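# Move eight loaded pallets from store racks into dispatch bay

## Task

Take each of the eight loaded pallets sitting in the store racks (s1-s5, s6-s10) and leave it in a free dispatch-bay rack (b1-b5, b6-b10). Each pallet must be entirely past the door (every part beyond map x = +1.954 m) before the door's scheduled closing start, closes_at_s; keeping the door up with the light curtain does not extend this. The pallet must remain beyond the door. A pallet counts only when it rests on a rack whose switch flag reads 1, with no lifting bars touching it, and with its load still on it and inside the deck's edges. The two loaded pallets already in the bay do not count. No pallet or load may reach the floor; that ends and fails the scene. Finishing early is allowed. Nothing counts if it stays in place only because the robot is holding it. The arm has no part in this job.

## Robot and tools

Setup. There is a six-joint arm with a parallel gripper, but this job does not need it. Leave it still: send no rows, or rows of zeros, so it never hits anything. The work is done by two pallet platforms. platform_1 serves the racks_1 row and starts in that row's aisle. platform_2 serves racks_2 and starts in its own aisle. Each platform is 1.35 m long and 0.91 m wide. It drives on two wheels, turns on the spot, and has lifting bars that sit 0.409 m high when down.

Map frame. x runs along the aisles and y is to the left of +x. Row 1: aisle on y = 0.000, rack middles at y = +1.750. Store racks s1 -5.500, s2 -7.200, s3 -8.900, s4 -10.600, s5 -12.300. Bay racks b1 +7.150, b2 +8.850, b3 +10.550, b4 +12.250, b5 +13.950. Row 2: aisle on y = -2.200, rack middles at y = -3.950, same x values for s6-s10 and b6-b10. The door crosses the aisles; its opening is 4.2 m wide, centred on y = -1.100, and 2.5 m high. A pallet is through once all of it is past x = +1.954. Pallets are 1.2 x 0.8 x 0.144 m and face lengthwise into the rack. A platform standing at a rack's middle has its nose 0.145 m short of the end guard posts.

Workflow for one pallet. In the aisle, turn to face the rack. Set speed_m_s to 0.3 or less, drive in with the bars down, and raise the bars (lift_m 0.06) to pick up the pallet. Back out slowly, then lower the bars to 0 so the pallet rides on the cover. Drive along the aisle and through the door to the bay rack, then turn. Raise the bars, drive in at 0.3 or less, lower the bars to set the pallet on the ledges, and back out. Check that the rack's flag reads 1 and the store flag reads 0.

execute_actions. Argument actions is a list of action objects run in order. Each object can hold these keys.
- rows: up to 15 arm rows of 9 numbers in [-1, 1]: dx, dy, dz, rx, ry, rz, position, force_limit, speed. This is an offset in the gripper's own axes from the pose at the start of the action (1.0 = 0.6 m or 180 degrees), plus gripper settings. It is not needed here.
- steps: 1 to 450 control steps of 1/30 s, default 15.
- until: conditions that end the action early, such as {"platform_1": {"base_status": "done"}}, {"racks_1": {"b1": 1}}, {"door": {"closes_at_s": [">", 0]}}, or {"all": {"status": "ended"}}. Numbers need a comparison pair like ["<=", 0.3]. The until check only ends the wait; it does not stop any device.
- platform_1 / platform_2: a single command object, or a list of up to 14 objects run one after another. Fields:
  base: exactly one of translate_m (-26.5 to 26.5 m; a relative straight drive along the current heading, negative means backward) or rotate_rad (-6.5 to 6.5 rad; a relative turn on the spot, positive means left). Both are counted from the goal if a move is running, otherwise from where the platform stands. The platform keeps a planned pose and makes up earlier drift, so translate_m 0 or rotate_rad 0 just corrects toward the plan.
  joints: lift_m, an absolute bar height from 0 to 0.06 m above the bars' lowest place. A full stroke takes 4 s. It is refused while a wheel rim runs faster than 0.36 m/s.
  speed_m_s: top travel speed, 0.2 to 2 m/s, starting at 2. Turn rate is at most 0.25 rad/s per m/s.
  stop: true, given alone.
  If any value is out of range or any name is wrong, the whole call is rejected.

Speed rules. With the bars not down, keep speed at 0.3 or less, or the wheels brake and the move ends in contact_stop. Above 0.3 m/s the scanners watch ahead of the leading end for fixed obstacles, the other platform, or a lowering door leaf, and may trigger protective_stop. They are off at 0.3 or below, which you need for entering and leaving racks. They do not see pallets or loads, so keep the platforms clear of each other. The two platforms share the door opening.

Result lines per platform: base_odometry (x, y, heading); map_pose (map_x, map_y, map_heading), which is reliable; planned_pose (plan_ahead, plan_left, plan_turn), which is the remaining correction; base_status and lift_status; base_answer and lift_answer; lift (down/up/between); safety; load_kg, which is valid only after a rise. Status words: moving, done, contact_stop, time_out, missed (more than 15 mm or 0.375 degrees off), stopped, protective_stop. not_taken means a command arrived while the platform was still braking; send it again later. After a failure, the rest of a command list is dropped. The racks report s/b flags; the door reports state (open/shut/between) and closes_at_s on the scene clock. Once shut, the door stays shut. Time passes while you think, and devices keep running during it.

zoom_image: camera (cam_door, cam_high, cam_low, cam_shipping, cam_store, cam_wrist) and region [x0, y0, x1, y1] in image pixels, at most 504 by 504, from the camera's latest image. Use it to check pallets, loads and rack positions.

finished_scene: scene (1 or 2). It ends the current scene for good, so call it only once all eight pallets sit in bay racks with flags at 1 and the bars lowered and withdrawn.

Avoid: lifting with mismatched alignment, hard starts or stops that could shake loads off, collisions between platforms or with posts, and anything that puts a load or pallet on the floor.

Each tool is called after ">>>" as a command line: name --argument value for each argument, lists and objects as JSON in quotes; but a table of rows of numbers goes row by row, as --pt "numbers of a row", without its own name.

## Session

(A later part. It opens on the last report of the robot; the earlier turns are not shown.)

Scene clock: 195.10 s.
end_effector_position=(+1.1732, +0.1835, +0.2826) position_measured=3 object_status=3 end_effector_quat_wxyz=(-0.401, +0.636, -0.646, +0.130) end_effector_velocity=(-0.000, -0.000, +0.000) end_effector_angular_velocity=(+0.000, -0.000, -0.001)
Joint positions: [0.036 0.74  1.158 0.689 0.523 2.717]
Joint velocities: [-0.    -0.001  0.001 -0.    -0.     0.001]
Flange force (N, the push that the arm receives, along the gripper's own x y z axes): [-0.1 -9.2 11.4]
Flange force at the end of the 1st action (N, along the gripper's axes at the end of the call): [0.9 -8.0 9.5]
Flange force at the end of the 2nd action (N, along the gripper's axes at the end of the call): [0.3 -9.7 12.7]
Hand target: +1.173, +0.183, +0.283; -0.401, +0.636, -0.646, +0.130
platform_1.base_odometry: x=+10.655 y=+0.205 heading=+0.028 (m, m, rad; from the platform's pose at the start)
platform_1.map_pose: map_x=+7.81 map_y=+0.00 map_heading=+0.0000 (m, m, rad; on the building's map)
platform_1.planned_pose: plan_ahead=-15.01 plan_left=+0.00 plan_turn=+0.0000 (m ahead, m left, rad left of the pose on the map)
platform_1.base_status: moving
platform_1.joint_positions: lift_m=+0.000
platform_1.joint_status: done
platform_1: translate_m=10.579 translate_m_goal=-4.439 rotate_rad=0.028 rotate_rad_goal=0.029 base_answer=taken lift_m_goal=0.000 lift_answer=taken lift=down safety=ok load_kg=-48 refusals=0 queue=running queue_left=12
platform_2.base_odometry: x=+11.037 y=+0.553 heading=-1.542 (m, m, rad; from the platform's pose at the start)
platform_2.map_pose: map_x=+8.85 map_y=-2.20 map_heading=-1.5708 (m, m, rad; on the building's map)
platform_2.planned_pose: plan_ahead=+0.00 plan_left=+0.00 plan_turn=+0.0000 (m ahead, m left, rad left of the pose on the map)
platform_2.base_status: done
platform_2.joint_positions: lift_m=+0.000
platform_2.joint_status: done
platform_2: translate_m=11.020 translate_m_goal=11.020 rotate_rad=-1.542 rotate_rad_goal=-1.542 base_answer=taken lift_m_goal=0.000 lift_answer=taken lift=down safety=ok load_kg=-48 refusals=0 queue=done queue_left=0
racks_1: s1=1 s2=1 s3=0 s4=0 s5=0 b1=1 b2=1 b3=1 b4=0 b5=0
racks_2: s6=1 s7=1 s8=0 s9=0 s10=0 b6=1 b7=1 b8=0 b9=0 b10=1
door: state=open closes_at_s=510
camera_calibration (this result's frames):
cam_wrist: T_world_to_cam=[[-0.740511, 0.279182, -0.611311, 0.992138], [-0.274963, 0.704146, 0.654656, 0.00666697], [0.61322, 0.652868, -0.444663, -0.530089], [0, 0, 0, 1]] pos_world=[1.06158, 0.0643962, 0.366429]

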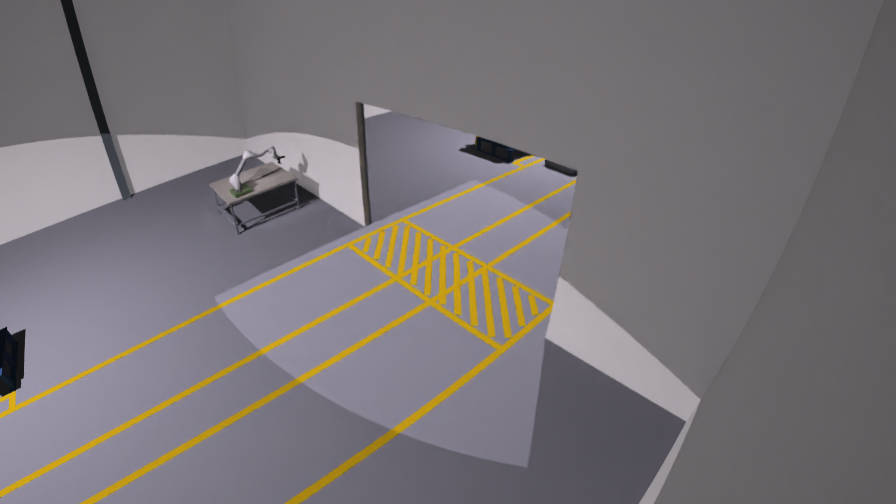

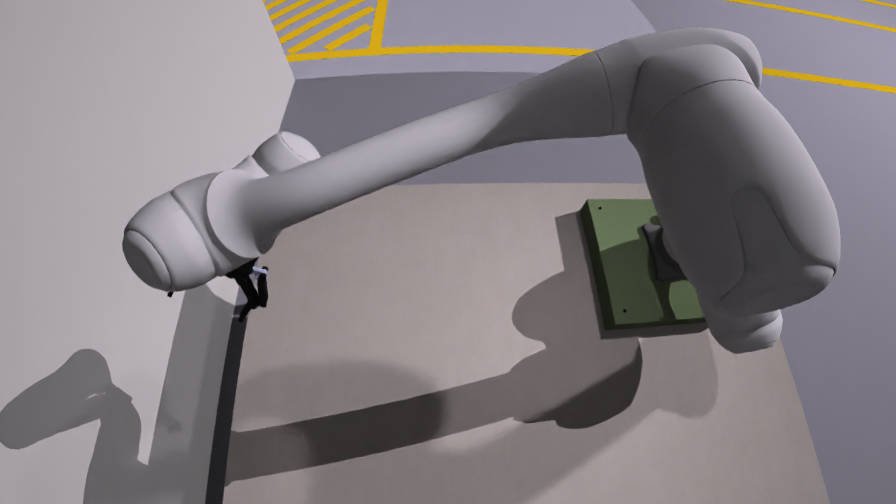

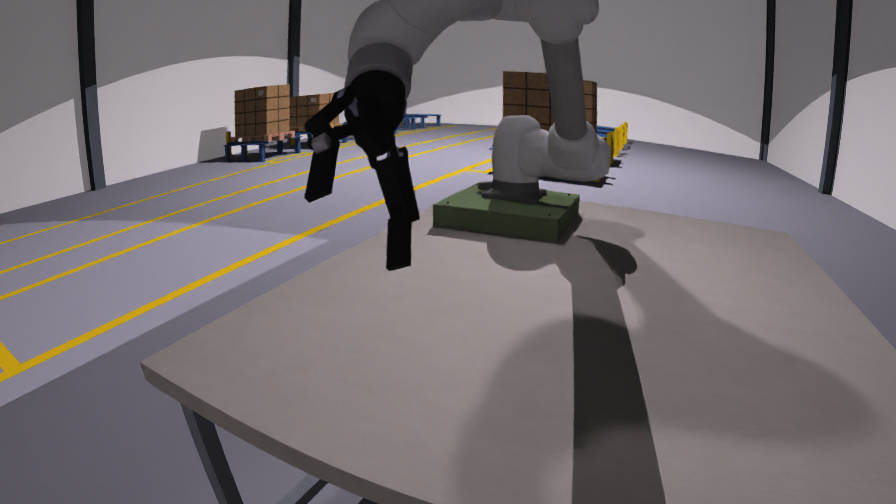

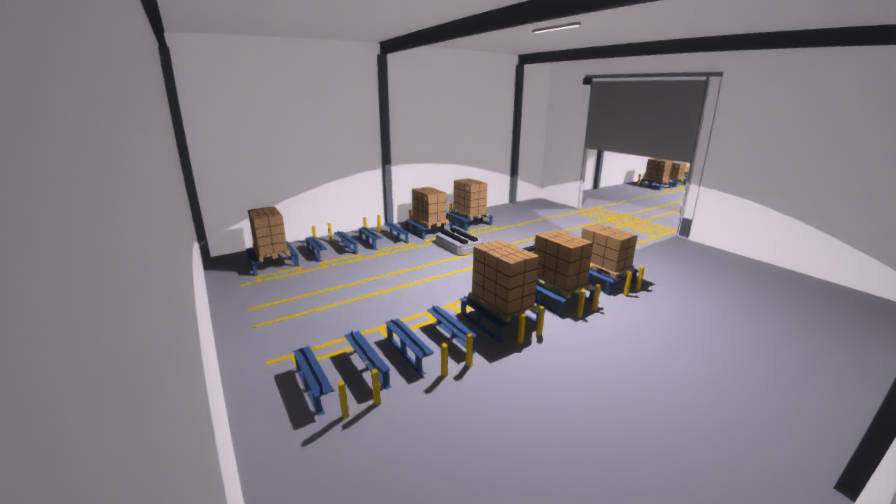

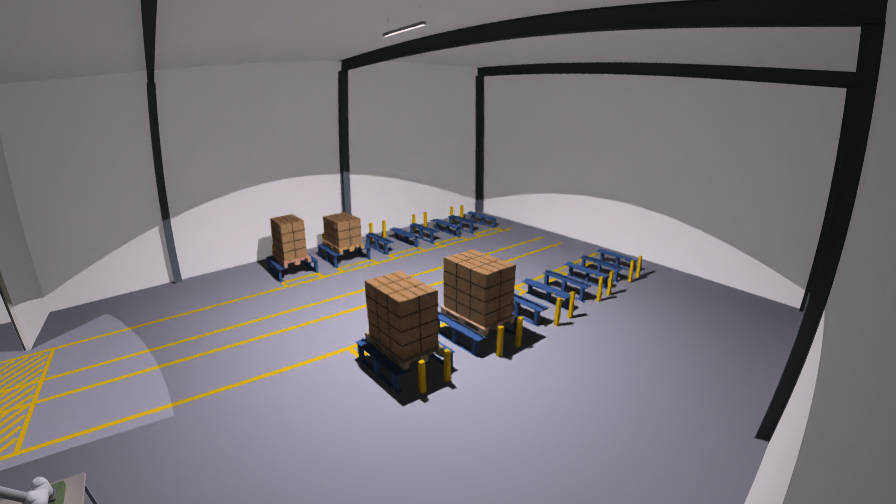

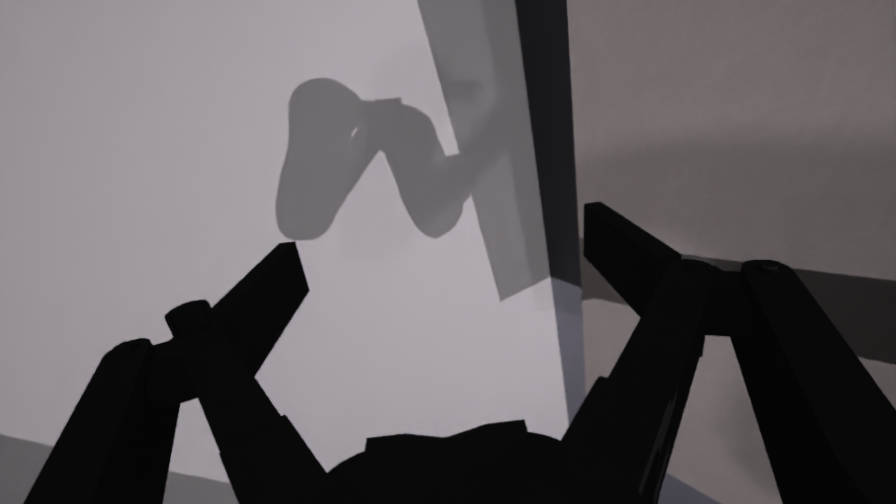

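>>> execute_actions --actions '[{"platform_2":[{"base":{"rotate_rad":1.5708},"speed_m_s":2},{"base":{"translate_m":-16.05}},{"base":{"rotate_rad":-1.5708}},{"base":{"translate_m":1.75},"speed_m_s":0.3},{"joints":{"lift_m":0.06}},{"base":{"translate_m":-1.75}},{"joints":{"lift_m":0}},{"base":{"rotate_rad":1.5708},"speed_m_s":2},{"base":{"translate_m":17.75}},{"base":{"rotate_rad":-1.5708}},{"joints":{"lift_m":0.06}},{"base":{"translate_m":1.75},"speed_m_s":0.3},{"joints":{"lift_m":0}},{"base":{"translate_m":-1.75}}],"steps":450},{"steps":450},{"steps":450},{"steps":450}]'

>>> execute_actions --actions '[{"steps":450,"until":{"platform_1":{"queue":["!=","running"]}}},{"steps":450,"until":{"platform_1":{"queue":["!=","running"]}}},{"platform_1":[{"base":{"rotate_rad":-1.5708},"speed_m_s":2},{"base":{"translate_m":-17.75}},{"base":{"rotate_rad":1.5708}},{"base":{"translate_m":1.75},"speed_m_s":0.3},{"joints":{"lift_m":0.06}},{"base":{"translate_m":-1.75}},{"joints":{"lift_m":0}},{"base":{"rotate_rad":-1.5708},"speed_m_s":2},{"base":{"translate_m":19.45}},{"base":{"rotate_rad":1.5708}},{"joints":{"lift_m":0.06}},{"base":{"translate_m":1.75},"speed_m_s":0.3},{"joints":{"lift_m":0}}],"steps":300,"until":{"platform_2":{"queue":["!=","running"]}}}]'

Scene clock: 261.20 s.
end_effector_position=(+1.1732, +0.1835, +0.2826) position_measured=3 object_status=3 end_effector_quat_wxyz=(-0.401, +0.636, -0.646, +0.130) end_effector_velocity=(+0.000, +0.000, +0.001) end_effector_angular_velocity=(+0.001, -0.001, -0.001)
Joint positions: [0.036 0.74  1.158 0.689 0.523 2.717]
Joint velocities: [ 0.    -0.001 -0.001  0.    -0.     0.001]
Flange force (N, the push that the arm receives, along the gripper's own x y z axes): [0.4 -10.3 12.2]
Flange force at the end of the 1st action (N, along the gripper's axes at the end of the call): [0.3 -7.3 11.0]
Flange force at the end of the 2nd action (N, along the gripper's axes at the end of the call): [-0.8 -8.8 11.4]
Flange force at the end of the 3rd action (N, along the gripper's axes at the end of the call): [0.3 -9.8 10.2]
Hand target: +1.173, +0.183, +0.283; -0.401, +0.636, -0.646, +0.130
platform_1.base_odometry: x=+15.053 y=+0.810 heading=+1.605 (m, m, rad; from the platform's pose at the start)
platform_1.map_pose: map_x=+12.25 map_y=+0.52 map_heading=+1.5708 (m, m, rad; on the building's map)
platform_1.planned_pose: plan_ahead=+1.23 plan_left=+0.00 plan_turn=+0.0000 (m ahead, m left, rad left of the pose on the map)
platform_1.base_status: moving
platform_1.joint_positions: lift_m=+0.060
platform_1.joint_status: done
platform_1: translate_m=15.564 translate_m_goal=16.791 rotate_rad=1.605 rotate_rad_goal=1.603 base_answer=taken lift_m_goal=0.060 lift_answer=taken lift=up safety=ok load_kg=343 refusals=0 queue=running queue_left=2
platform_2.base_odometry: x=+11.811 y=+0.603 heading=+0.034 (m, m, rad; from the platform's pose at the start)
platform_2.map_pose: map_x=+9.62 map_y=-2.20 map_heading=+0.0000 (m, m, rad; on the building's map)
platform_2.planned_pose: plan_ahead=+0.93 plan_left=+0.00 plan_turn=+0.0000 (m ahead, m left, rad left of the pose on the map)
platform_2.base_status: moving
platform_2.joint_positions: lift_m=+0.000
platform_2.joint_status: done
platform_2: translate_m=11.813 translate_m_goal=12.710 rotate_rad=0.034 rotate_rad_goal=0.033 base_answer=taken lift_m_goal=0.000 lift_answer=taken lift=down safety=ok load_kg=-48 refusals=0 queue=running queue_left=5
racks_1: s1=1 s2=0 s3=0 s4=0 s5=0 b1=1 b2=1 b3=1 b4=0 b5=0
racks_2: s6=1 s7=0 s8=0 s9=0 s10=0 b6=1 b7=1 b8=0 b9=0 b10=1
door: state=open closes_at_s=510
camera_calibration (this result's frames):
cam_wrist: T_world_to_cam=[[-0.740511, 0.279182, -0.61131, 0.992137], [-0.274963, 0.704146, 0.654656, 0.0066669], [0.61322, 0.652868, -0.444663, -0.530089], [0, 0, 0, 1]] pos_world=[1.06158, 0.0643962, 0.366429]

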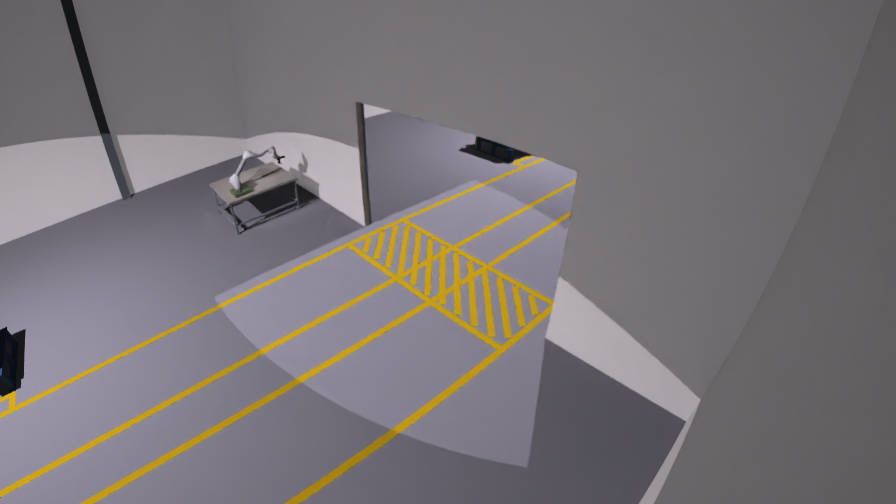

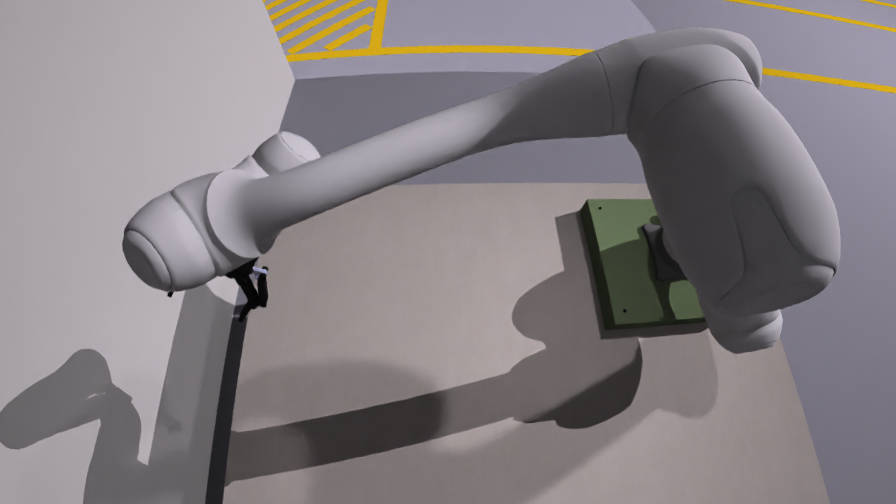

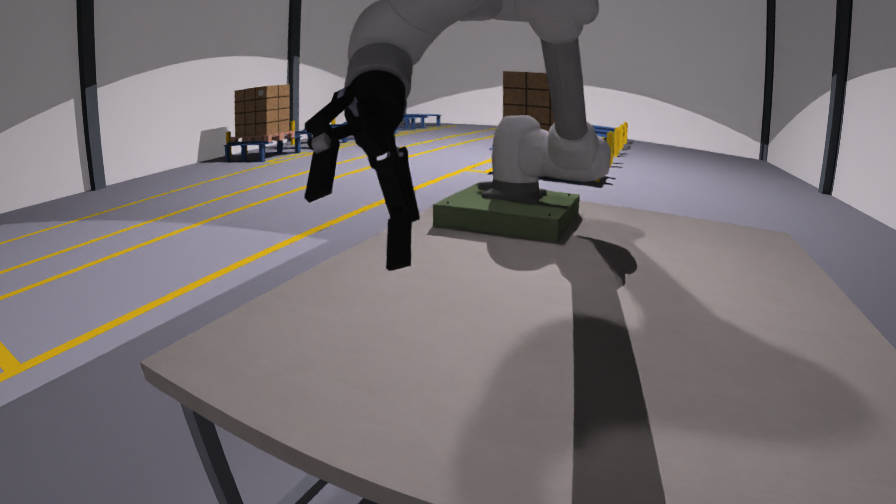

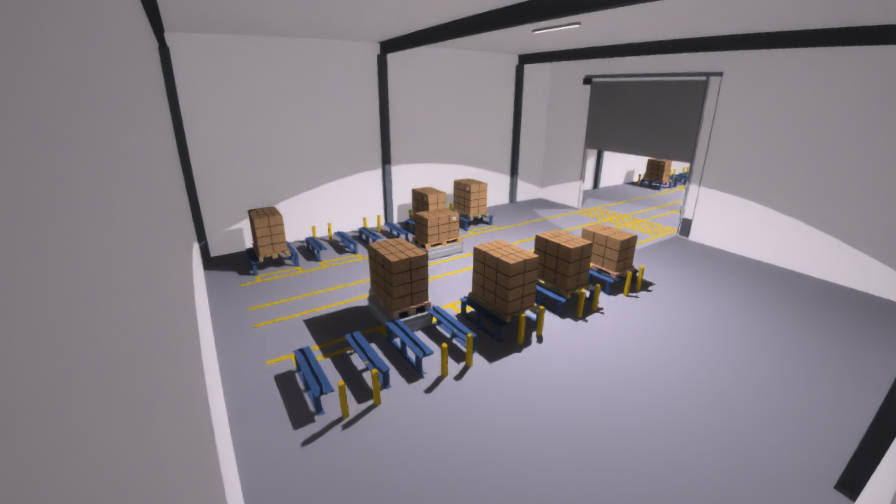

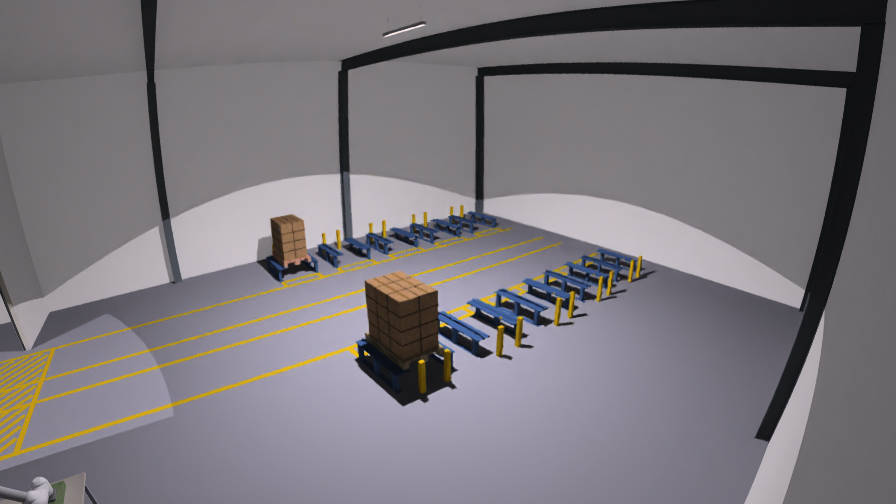

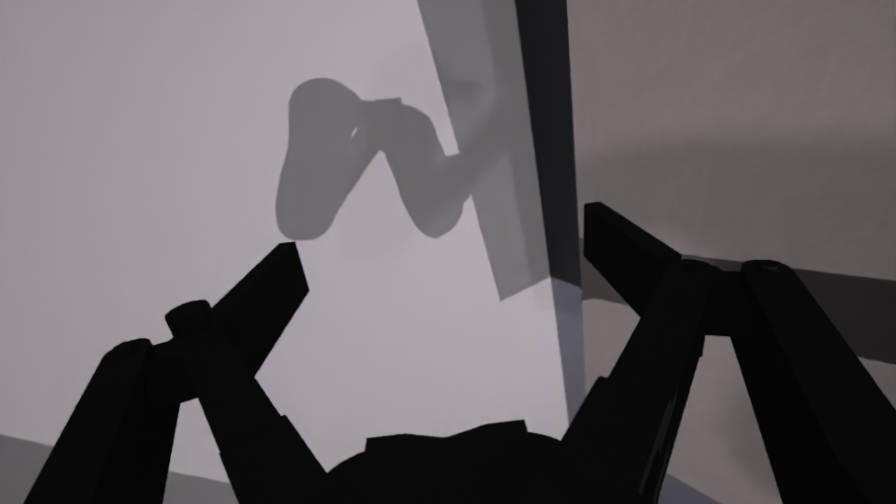

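Scene clock: 287.43 s.
end_effector_position=(+1.1732, +0.1835, +0.2826) position_measured=3 object_status=3 end_effector_quat_wxyz=(-0.401, +0.636, -0.646, +0.130) end_effector_velocity=(+0.000, -0.001, +0.000) end_effector_angular_velocity=(-0.001, -0.001, -0.000)
Joint positions: [0.036 0.74  1.158 0.689 0.523 2.717]
Joint velocities: [-0.001 -0.    -0.     0.    -0.    -0.001]
Flange force (N, the push that the arm receives, along the gripper's own x y z axes): [0.2 -9.9 10.4]
Flange force at the end of the 1st action (N, along the gripper's axes at the end of the call): [0.6 -6.2 8.0]
Flange force at the end of the 2nd action (N, along the gripper's axes at the end of the call): [-0.6 -7.8 9.1]
Hand target: +1.173, +0.183, +0.283; -0.401, +0.636, -0.646, +0.130
platform_1.base_odometry: x=+7.982 y=+0.068 heading=+0.047 (m, m, rad; from the platform's pose at the start)
platform_1.map_pose: map_x=+5.10 map_y=+0.01 map_heading=+0.0087 (m, m, rad; on the building's map)
platform_1.planned_pose: plan_ahead=-10.60 plan_left=+0.08 plan_turn=-0.0087 (m ahead, m left, rad left of the pose on the map)
platform_1.base_status: moving
platform_1.joint_positions: lift_m=+0.000
platform_1.joint_status: done
platform_1: translate_m=7.881 translate_m_goal=-2.708 rotate_rad=0.047 rotate_rad_goal=0.048 base_answer=taken lift_m_goal=0.000 lift_answer=taken lift=down safety=ok load_kg=-48 refusals=0 queue=running queue_left=11
platform_2.base_odometry: x=+12.779 y=-0.030 heading=-1.546 (m, m, rad; from the platform's pose at the start)
platform_2.map_pose: map_x=+10.55 map_y=-2.85 map_heading=-1.5708 (m, m, rad; on the building's map)
platform_2.planned_pose: plan_ahead=-0.65 plan_left=+0.00 plan_turn=+0.0000 (m ahead, m left, rad left of the pose on the map)
platform_2.base_status: moving
platform_2.joint_positions: lift_m=+0.000
platform_2.joint_status: done
platform_2: translate_m=13.396 translate_m_goal=12.749 rotate_rad=-1.546 rotate_rad_goal=-1.547 base_answer=taken lift_m_goal=0.000 lift_answer=taken lift=down safety=ok load_kg=-48 refusals=0 queue=running queue_left=0
racks_1: s1=1 s2=0 s3=0 s4=0 s5=0 b1=1 b2=1 b3=1 b4=1 b5=0
racks_2: s6=1 s7=0 s8=0 s9=0 s10=0 b6=1 b7=1 b8=1 b9=0 b10=1
door: state=open closes_at_s=510
camera_calibration (this result's frames):
cam_wrist: T_world_to_cam=[[-0.740511, 0.279182, -0.61131, 0.992137], [-0.274963, 0.704146, 0.654656, 0.00666698], [0.61322, 0.652868, -0.444663, -0.530088], [0, 0, 0, 1]] pos_world=[1.06158, 0.0643962, 0.366429]

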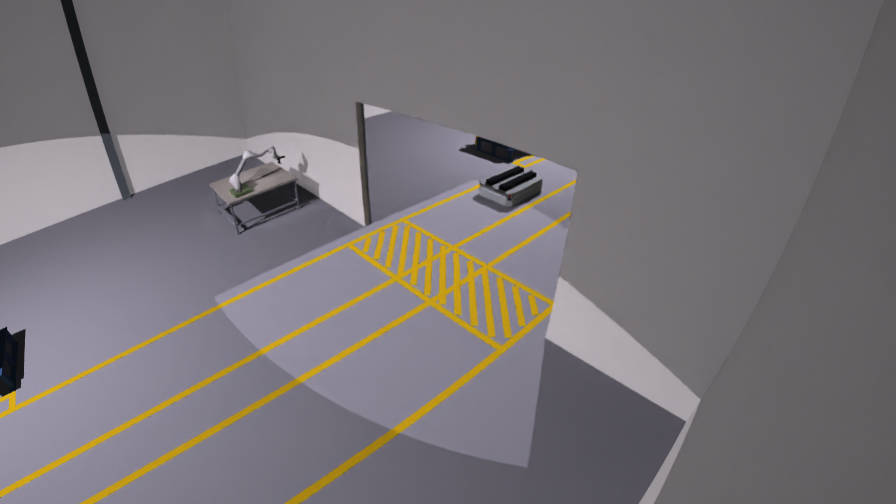

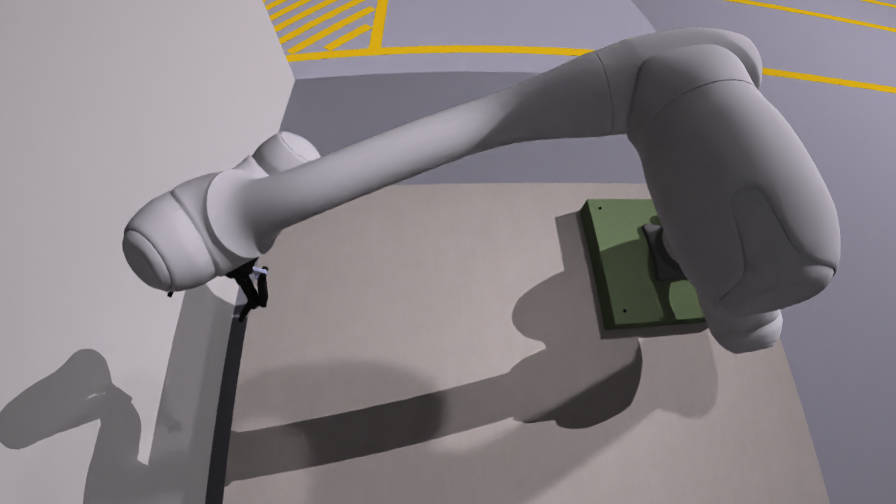

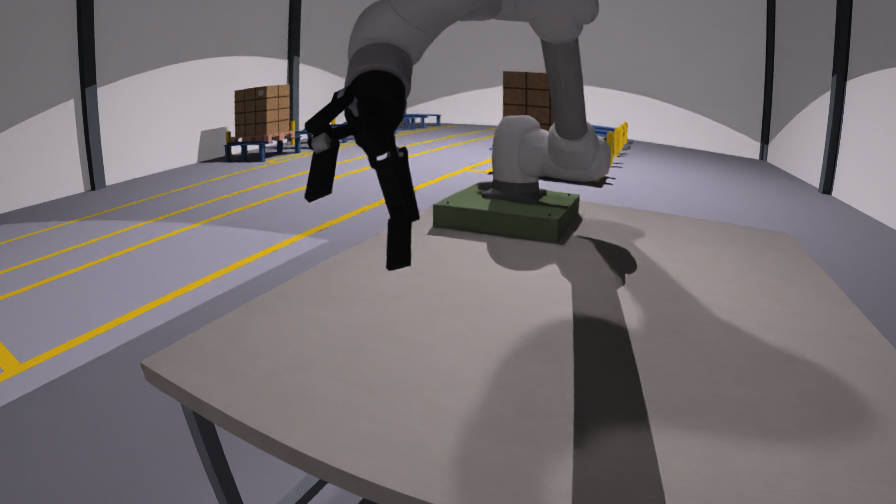

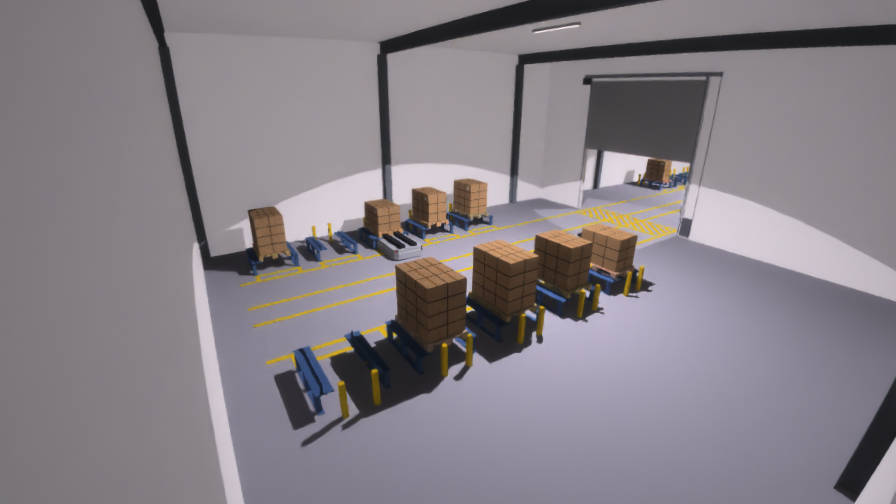

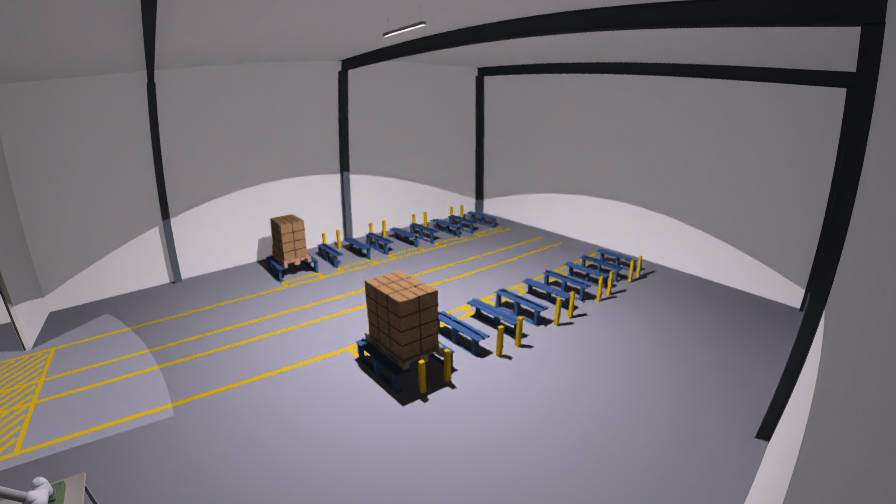

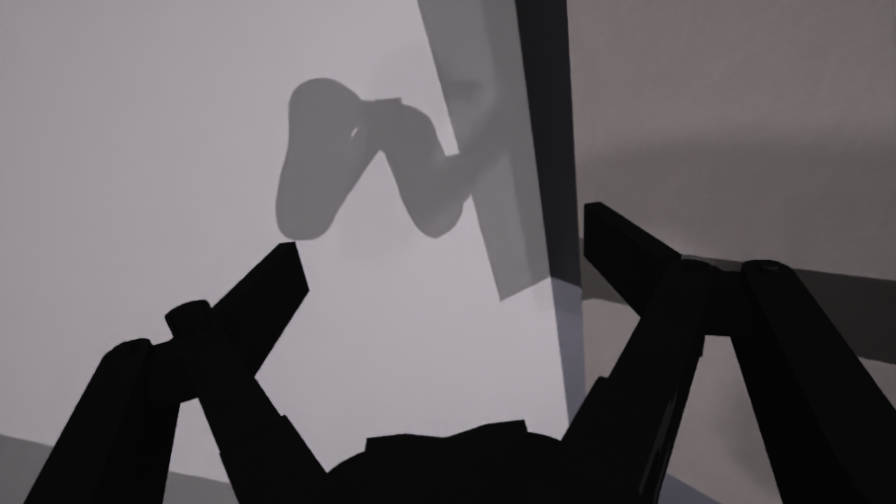

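>>> execute_actions --actions '[{"steps":90,"until":{"platform_2":{"queue":["!=","running"]}}},{"platform_2":[{"base":{"rotate_rad":1.5708},"speed_m_s":2},{"base":{"translate_m":-16.05}},{"base":{"rotate_rad":-1.5708}},{"base":{"translate_m":1.75},"speed_m_s":0.3},{"joints":{"lift_m":0.06}},{"base":{"translate_m":-1.75}},{"joints":{"lift_m":0}},{"base":{"rotate_rad":1.5708},"speed_m_s":2},{"base":{"translate_m":17.75}},{"base":{"rotate_rad":-1.5708}},{"joints":{"lift_m":0.06}},{"base":{"translate_m":1.75},"speed_m_s":0.3},{"joints":{"lift_m":0}}],"steps":450},{"steps":450},{"steps":450}]'

>>> execute_actions --actions '[{"steps":450,"until":{"all":{"status":"ended"}}},{"steps":450,"until":{"all":{"status":"ended"}}},{"steps":450,"until":{"all":{"status":"ended"}}}]'

Scene clock: 337.80 s.
end_effector_position=(+1.1732, +0.1835, +0.2826) position_measured=3 object_status=3 end_effector_quat_wxyz=(-0.401, +0.636, -0.646, +0.130) end_effector_velocity=(-0.000, +0.000, +0.002) end_effector_angular_velocity=(-0.002, -0.002, +0.002)
Joint positions: [0.036 0.74  1.158 0.689 0.523 2.717]
Joint velocities: [ 0.    -0.001  0.    -0.    -0.    -0.002]
Flange force (N, the push that the arm receives, along the gripper's own x y z axes): [0.9 -11.3 14.0]
Flange force at the end of the 1st action (N, along the gripper's axes at the end of the call): [-0.1 -8.1 9.6]
Flange force at the end of the 2nd action (N, along the gripper's axes at the end of the call): [-0.1 -9.0 9.8]
Flange force at the end of the 3rd action (N, along the gripper's axes at the end of the call): [0.6 -6.5 8.9]
Hand target: +1.173, +0.183, +0.283; -0.401, +0.636, -0.646, +0.130
platform_1.base_odometry: x=+15.238 y=+0.288 heading=+0.034 (m, m, rad; from the platform's pose at the start)
platform_1.map_pose: map_x=+12.43 map_y=+0.00 map_heading=+0.0000 (m, m, rad; on the building's map)
platform_1.planned_pose: plan_ahead=+1.52 plan_left=+0.00 plan_turn=+0.0000 (m ahead, m left, rad left of the pose on the map)
platform_1.base_status: moving
platform_1.joint_positions: lift_m=+0.000
platform_1.joint_status: done
platform_1: translate_m=15.242 translate_m_goal=16.741 rotate_rad=0.034 rotate_rad_goal=0.035 base_answer=taken lift_m_goal=0.000 lift_answer=taken lift=down safety=ok load_kg=-48 refusals=0 queue=running queue_left=4
platform_2.base_odometry: x=-3.286 y=+0.160 heading=-0.844 (m, m, rad; from the platform's pose at the start)
platform_2.map_pose: map_x=-5.50 map_y=-2.20 map_heading=-0.8596 (m, m, rad; on the building's map)
platform_2.planned_pose: plan_ahead=+0.00 plan_left=+0.00 plan_turn=+0.8596 (m ahead, m left, rad left of the pose on the map)
platform_2.base_status: moving
platform_2.joint_positions: lift_m=+0.000
platform_2.joint_status: done
platform_2: translate_m=-3.311 translate_m_goal=-3.311 rotate_rad=-0.828 rotate_rad_goal=0.024 base_answer=taken lift_m_goal=0.000 lift_answer=taken lift=down safety=ok load_kg=-48 refusals=0 queue=running queue_left=5
racks_1: s1=0 s2=0 s3=0 s4=0 s5=0 b1=1 b2=1 b3=1 b4=1 b5=0
racks_2: s6=0 s7=0 s8=0 s9=0 s10=0 b6=1 b7=1 b8=1 b9=0 b10=1
door: state=open closes_at_s=510
camera_calibration (this result's frames):
cam_wrist: T_world_to_cam=[[-0.740511, 0.279182, -0.611311, 0.992138], [-0.274963, 0.704146, 0.654656, 0.00666697], [0.61322, 0.652868, -0.444663, -0.530088], [0, 0, 0, 1]] pos_world=[1.06158, 0.0643962, 0.366429]

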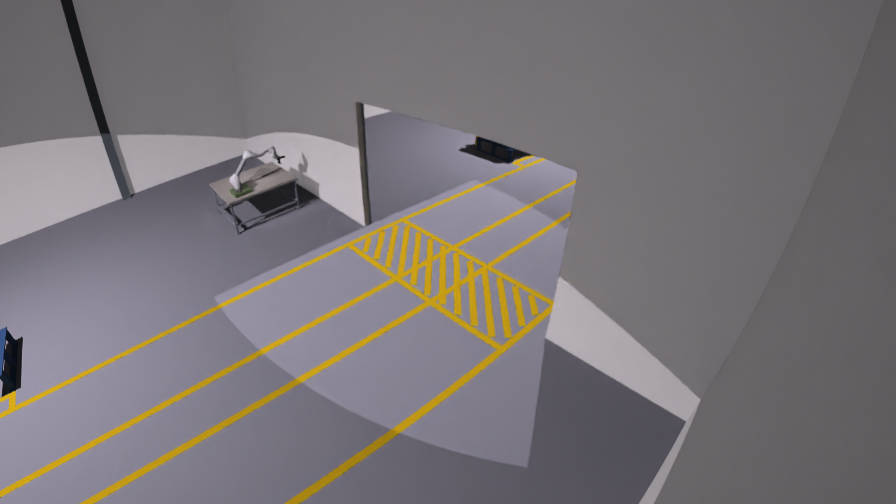

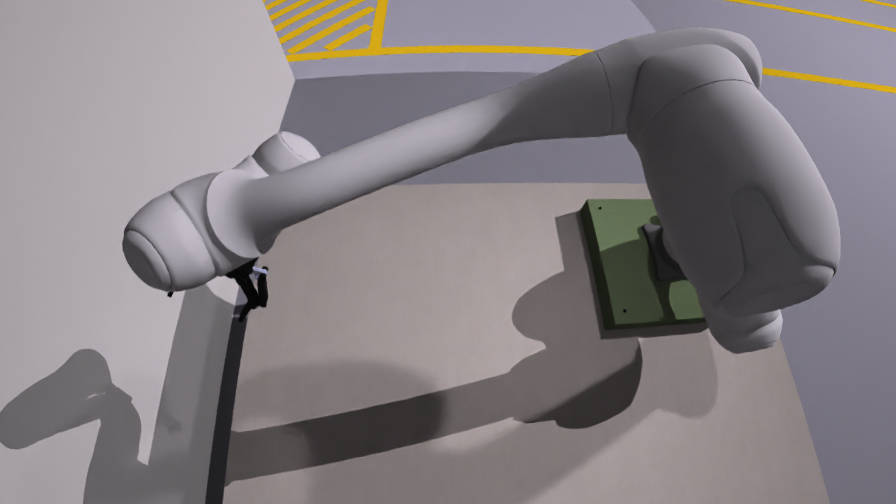

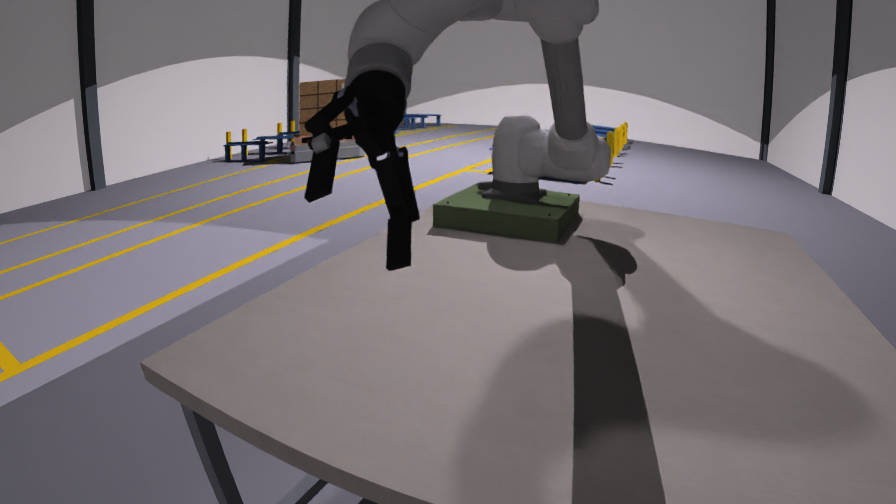

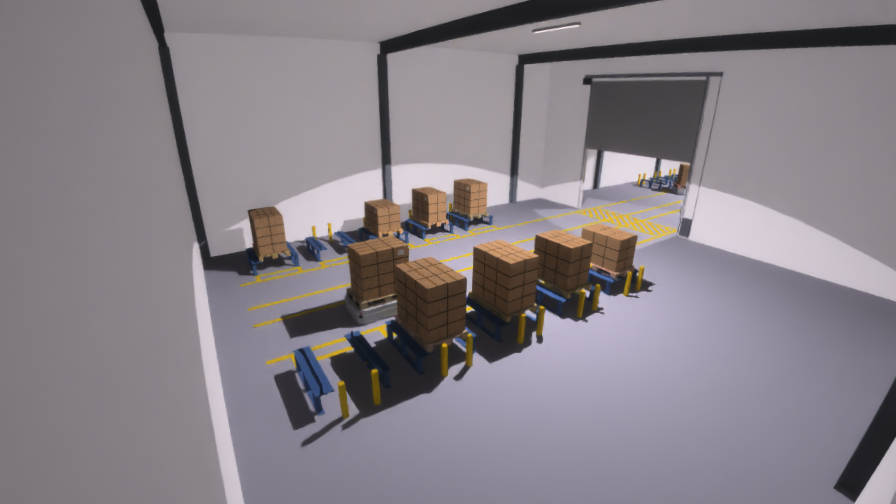

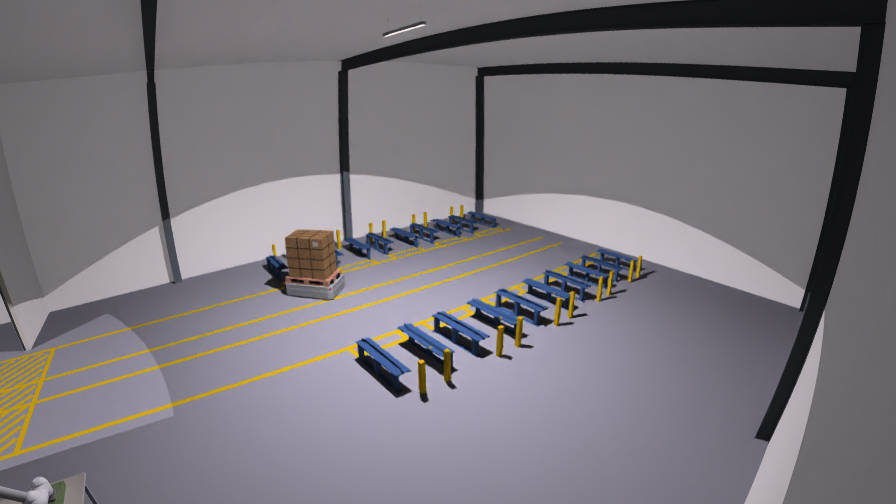

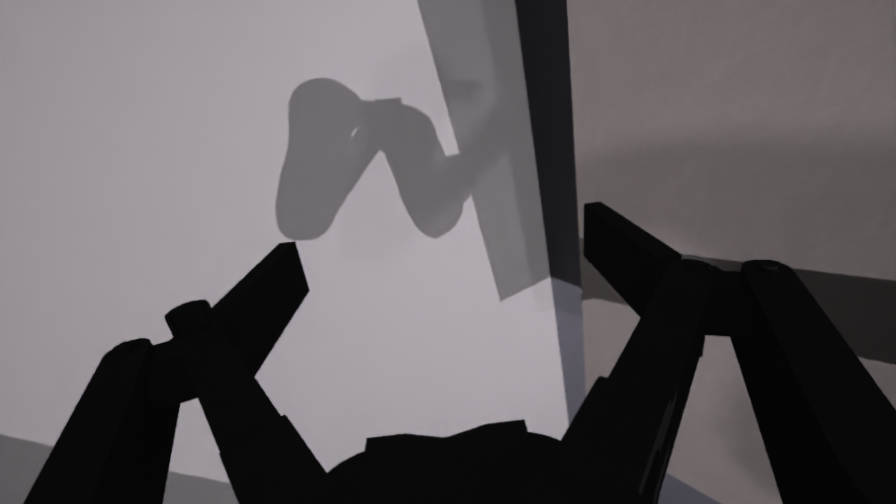

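Scene clock: 374.43 s.
end_effector_position=(+1.1732, +0.1835, +0.2826) position_measured=3 object_status=3 end_effector_quat_wxyz=(-0.401, +0.636, -0.646, +0.130) end_effector_velocity=(-0.000, +0.001, -0.000) end_effector_angular_velocity=(-0.001, -0.000, +0.001)
Joint positions: [0.036 0.74  1.158 0.689 0.523 2.717]
Joint velocities: [ 0.001 -0.     0.    -0.    -0.    -0.001]
Flange force (N, the push that the arm receives, along the gripper's own x y z axes): [1.3 -10.7 12.9]
Flange force at the end of the 1st action (N, along the gripper's axes at the end of the call): [0.3 -10.2 10.3]
Flange force at the end of the 2nd action (N, along the gripper's axes at the end of the call): [1.1 -9.6 9.5]
Hand target: +1.173, +0.183, +0.283; -0.401, +0.636, -0.646, +0.130
platform_1.base_odometry: x=+16.722 y=+2.088 heading=+1.611 (m, m, rad; from the platform's pose at the start)
platform_1.map_pose: map_x=+13.95 map_y=+1.75 map_heading=+1.5708 (m, m, rad; on the building's map)
platform_1.planned_pose: plan_ahead=+0.00 plan_left=+0.00 plan_turn=+0.0000 (m ahead, m left, rad left of the pose on the map)
platform_1.base_status: done
platform_1.joint_positions: lift_m=+0.000
platform_1.joint_status: done
platform_1: translate_m=18.512 translate_m_goal=18.512 rotate_rad=1.611 rotate_rad_goal=1.610 base_answer=taken lift_m_goal=0.000 lift_answer=taken lift=down safety=ok load_kg=-48 refusals=0 queue=done queue_left=0
platform_2.base_odometry: x=+14.521 y=-1.067 heading=-1.553 (m, m, rad; from the platform's pose at the start)
platform_2.map_pose: map_x=+12.25 map_y=-3.95 map_heading=-1.5708 (m, m, rad; on the building's map)
platform_2.planned_pose: plan_ahead=+0.00 plan_left=+0.00 plan_turn=+0.0000 (m ahead, m left, rad left of the pose on the map)
platform_2.base_status: done
platform_2.joint_positions: lift_m=+0.000
platform_2.joint_status: done
platform_2: translate_m=16.239 translate_m_goal=16.239 rotate_rad=-1.553 rotate_rad_goal=-1.553 base_answer=taken lift_m_goal=0.000 lift_answer=taken lift=down safety=ok load_kg=-48 refusals=0 queue=done queue_left=0
racks_1: s1=0 s2=0 s3=0 s4=0 s5=0 b1=1 b2=1 b3=1 b4=1 b5=1
racks_2: s6=0 s7=0 s8=0 s9=0 s10=0 b6=1 b7=1 b8=1 b9=1 b10=1
door: state=open closes_at_s=510
camera_calibration (this result's frames):
cam_wrist: T_world_to_cam=[[-0.740511, 0.279182, -0.611311, 0.992138], [-0.274963, 0.704146, 0.654656, 0.00666703], [0.61322, 0.652868, -0.444663, -0.530089], [0, 0, 0, 1]] pos_world=[1.06158, 0.0643962, 0.366429]

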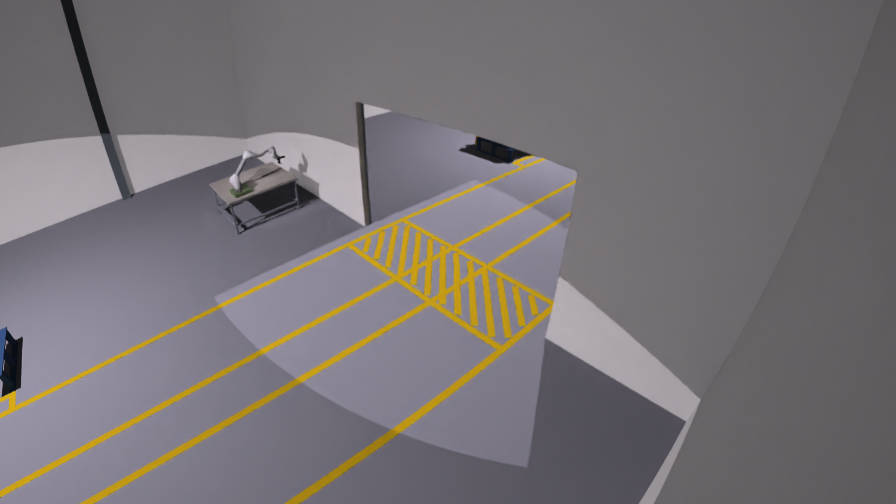

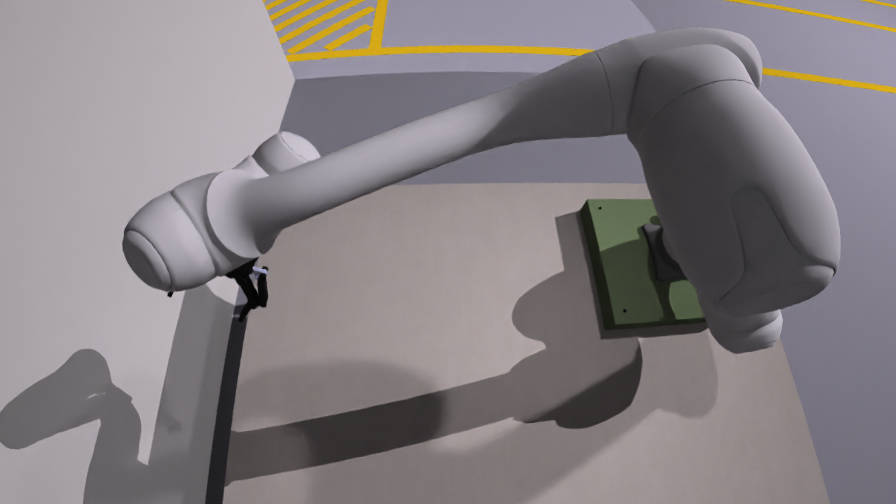

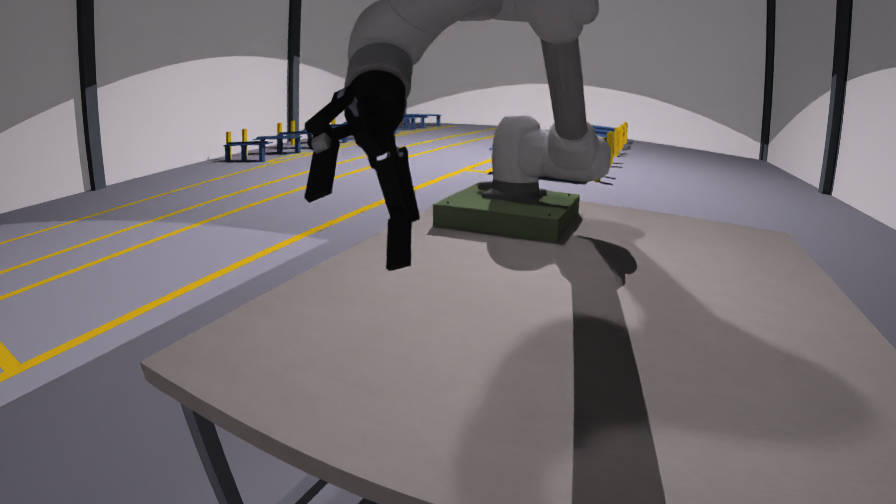

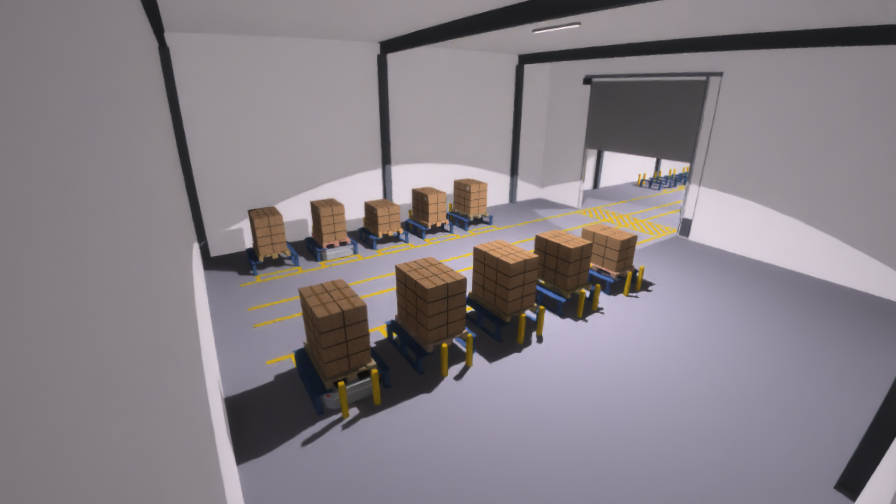

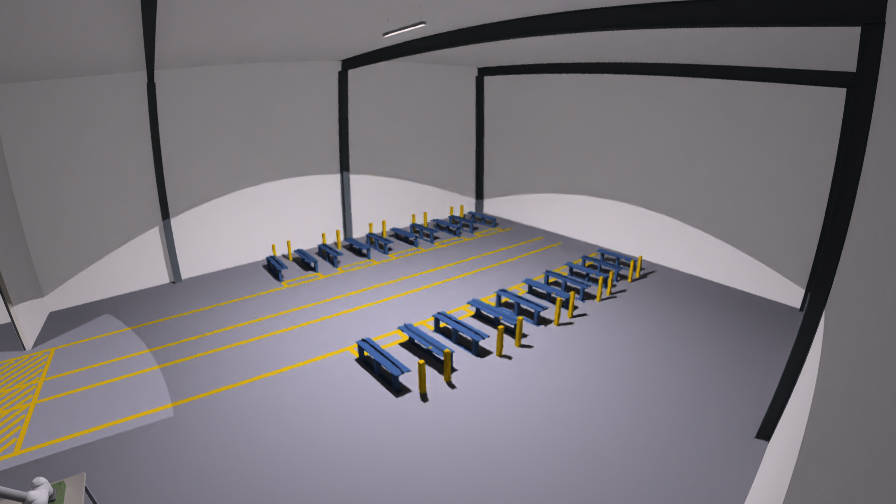

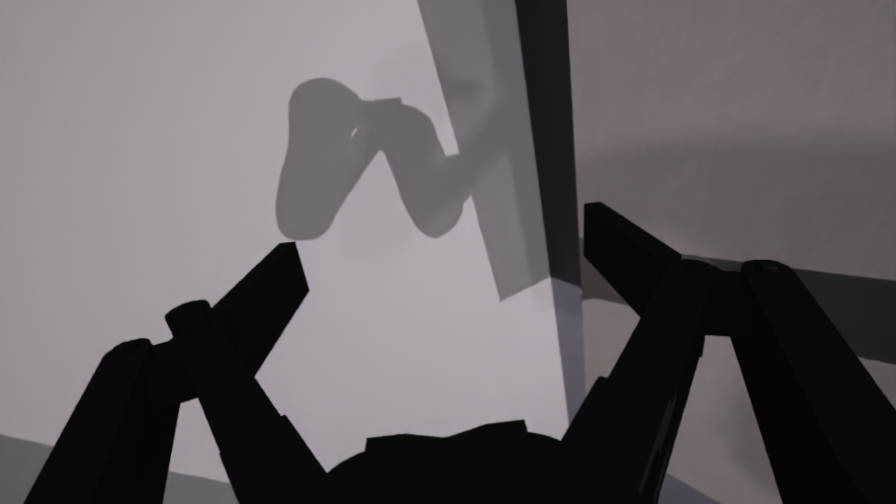

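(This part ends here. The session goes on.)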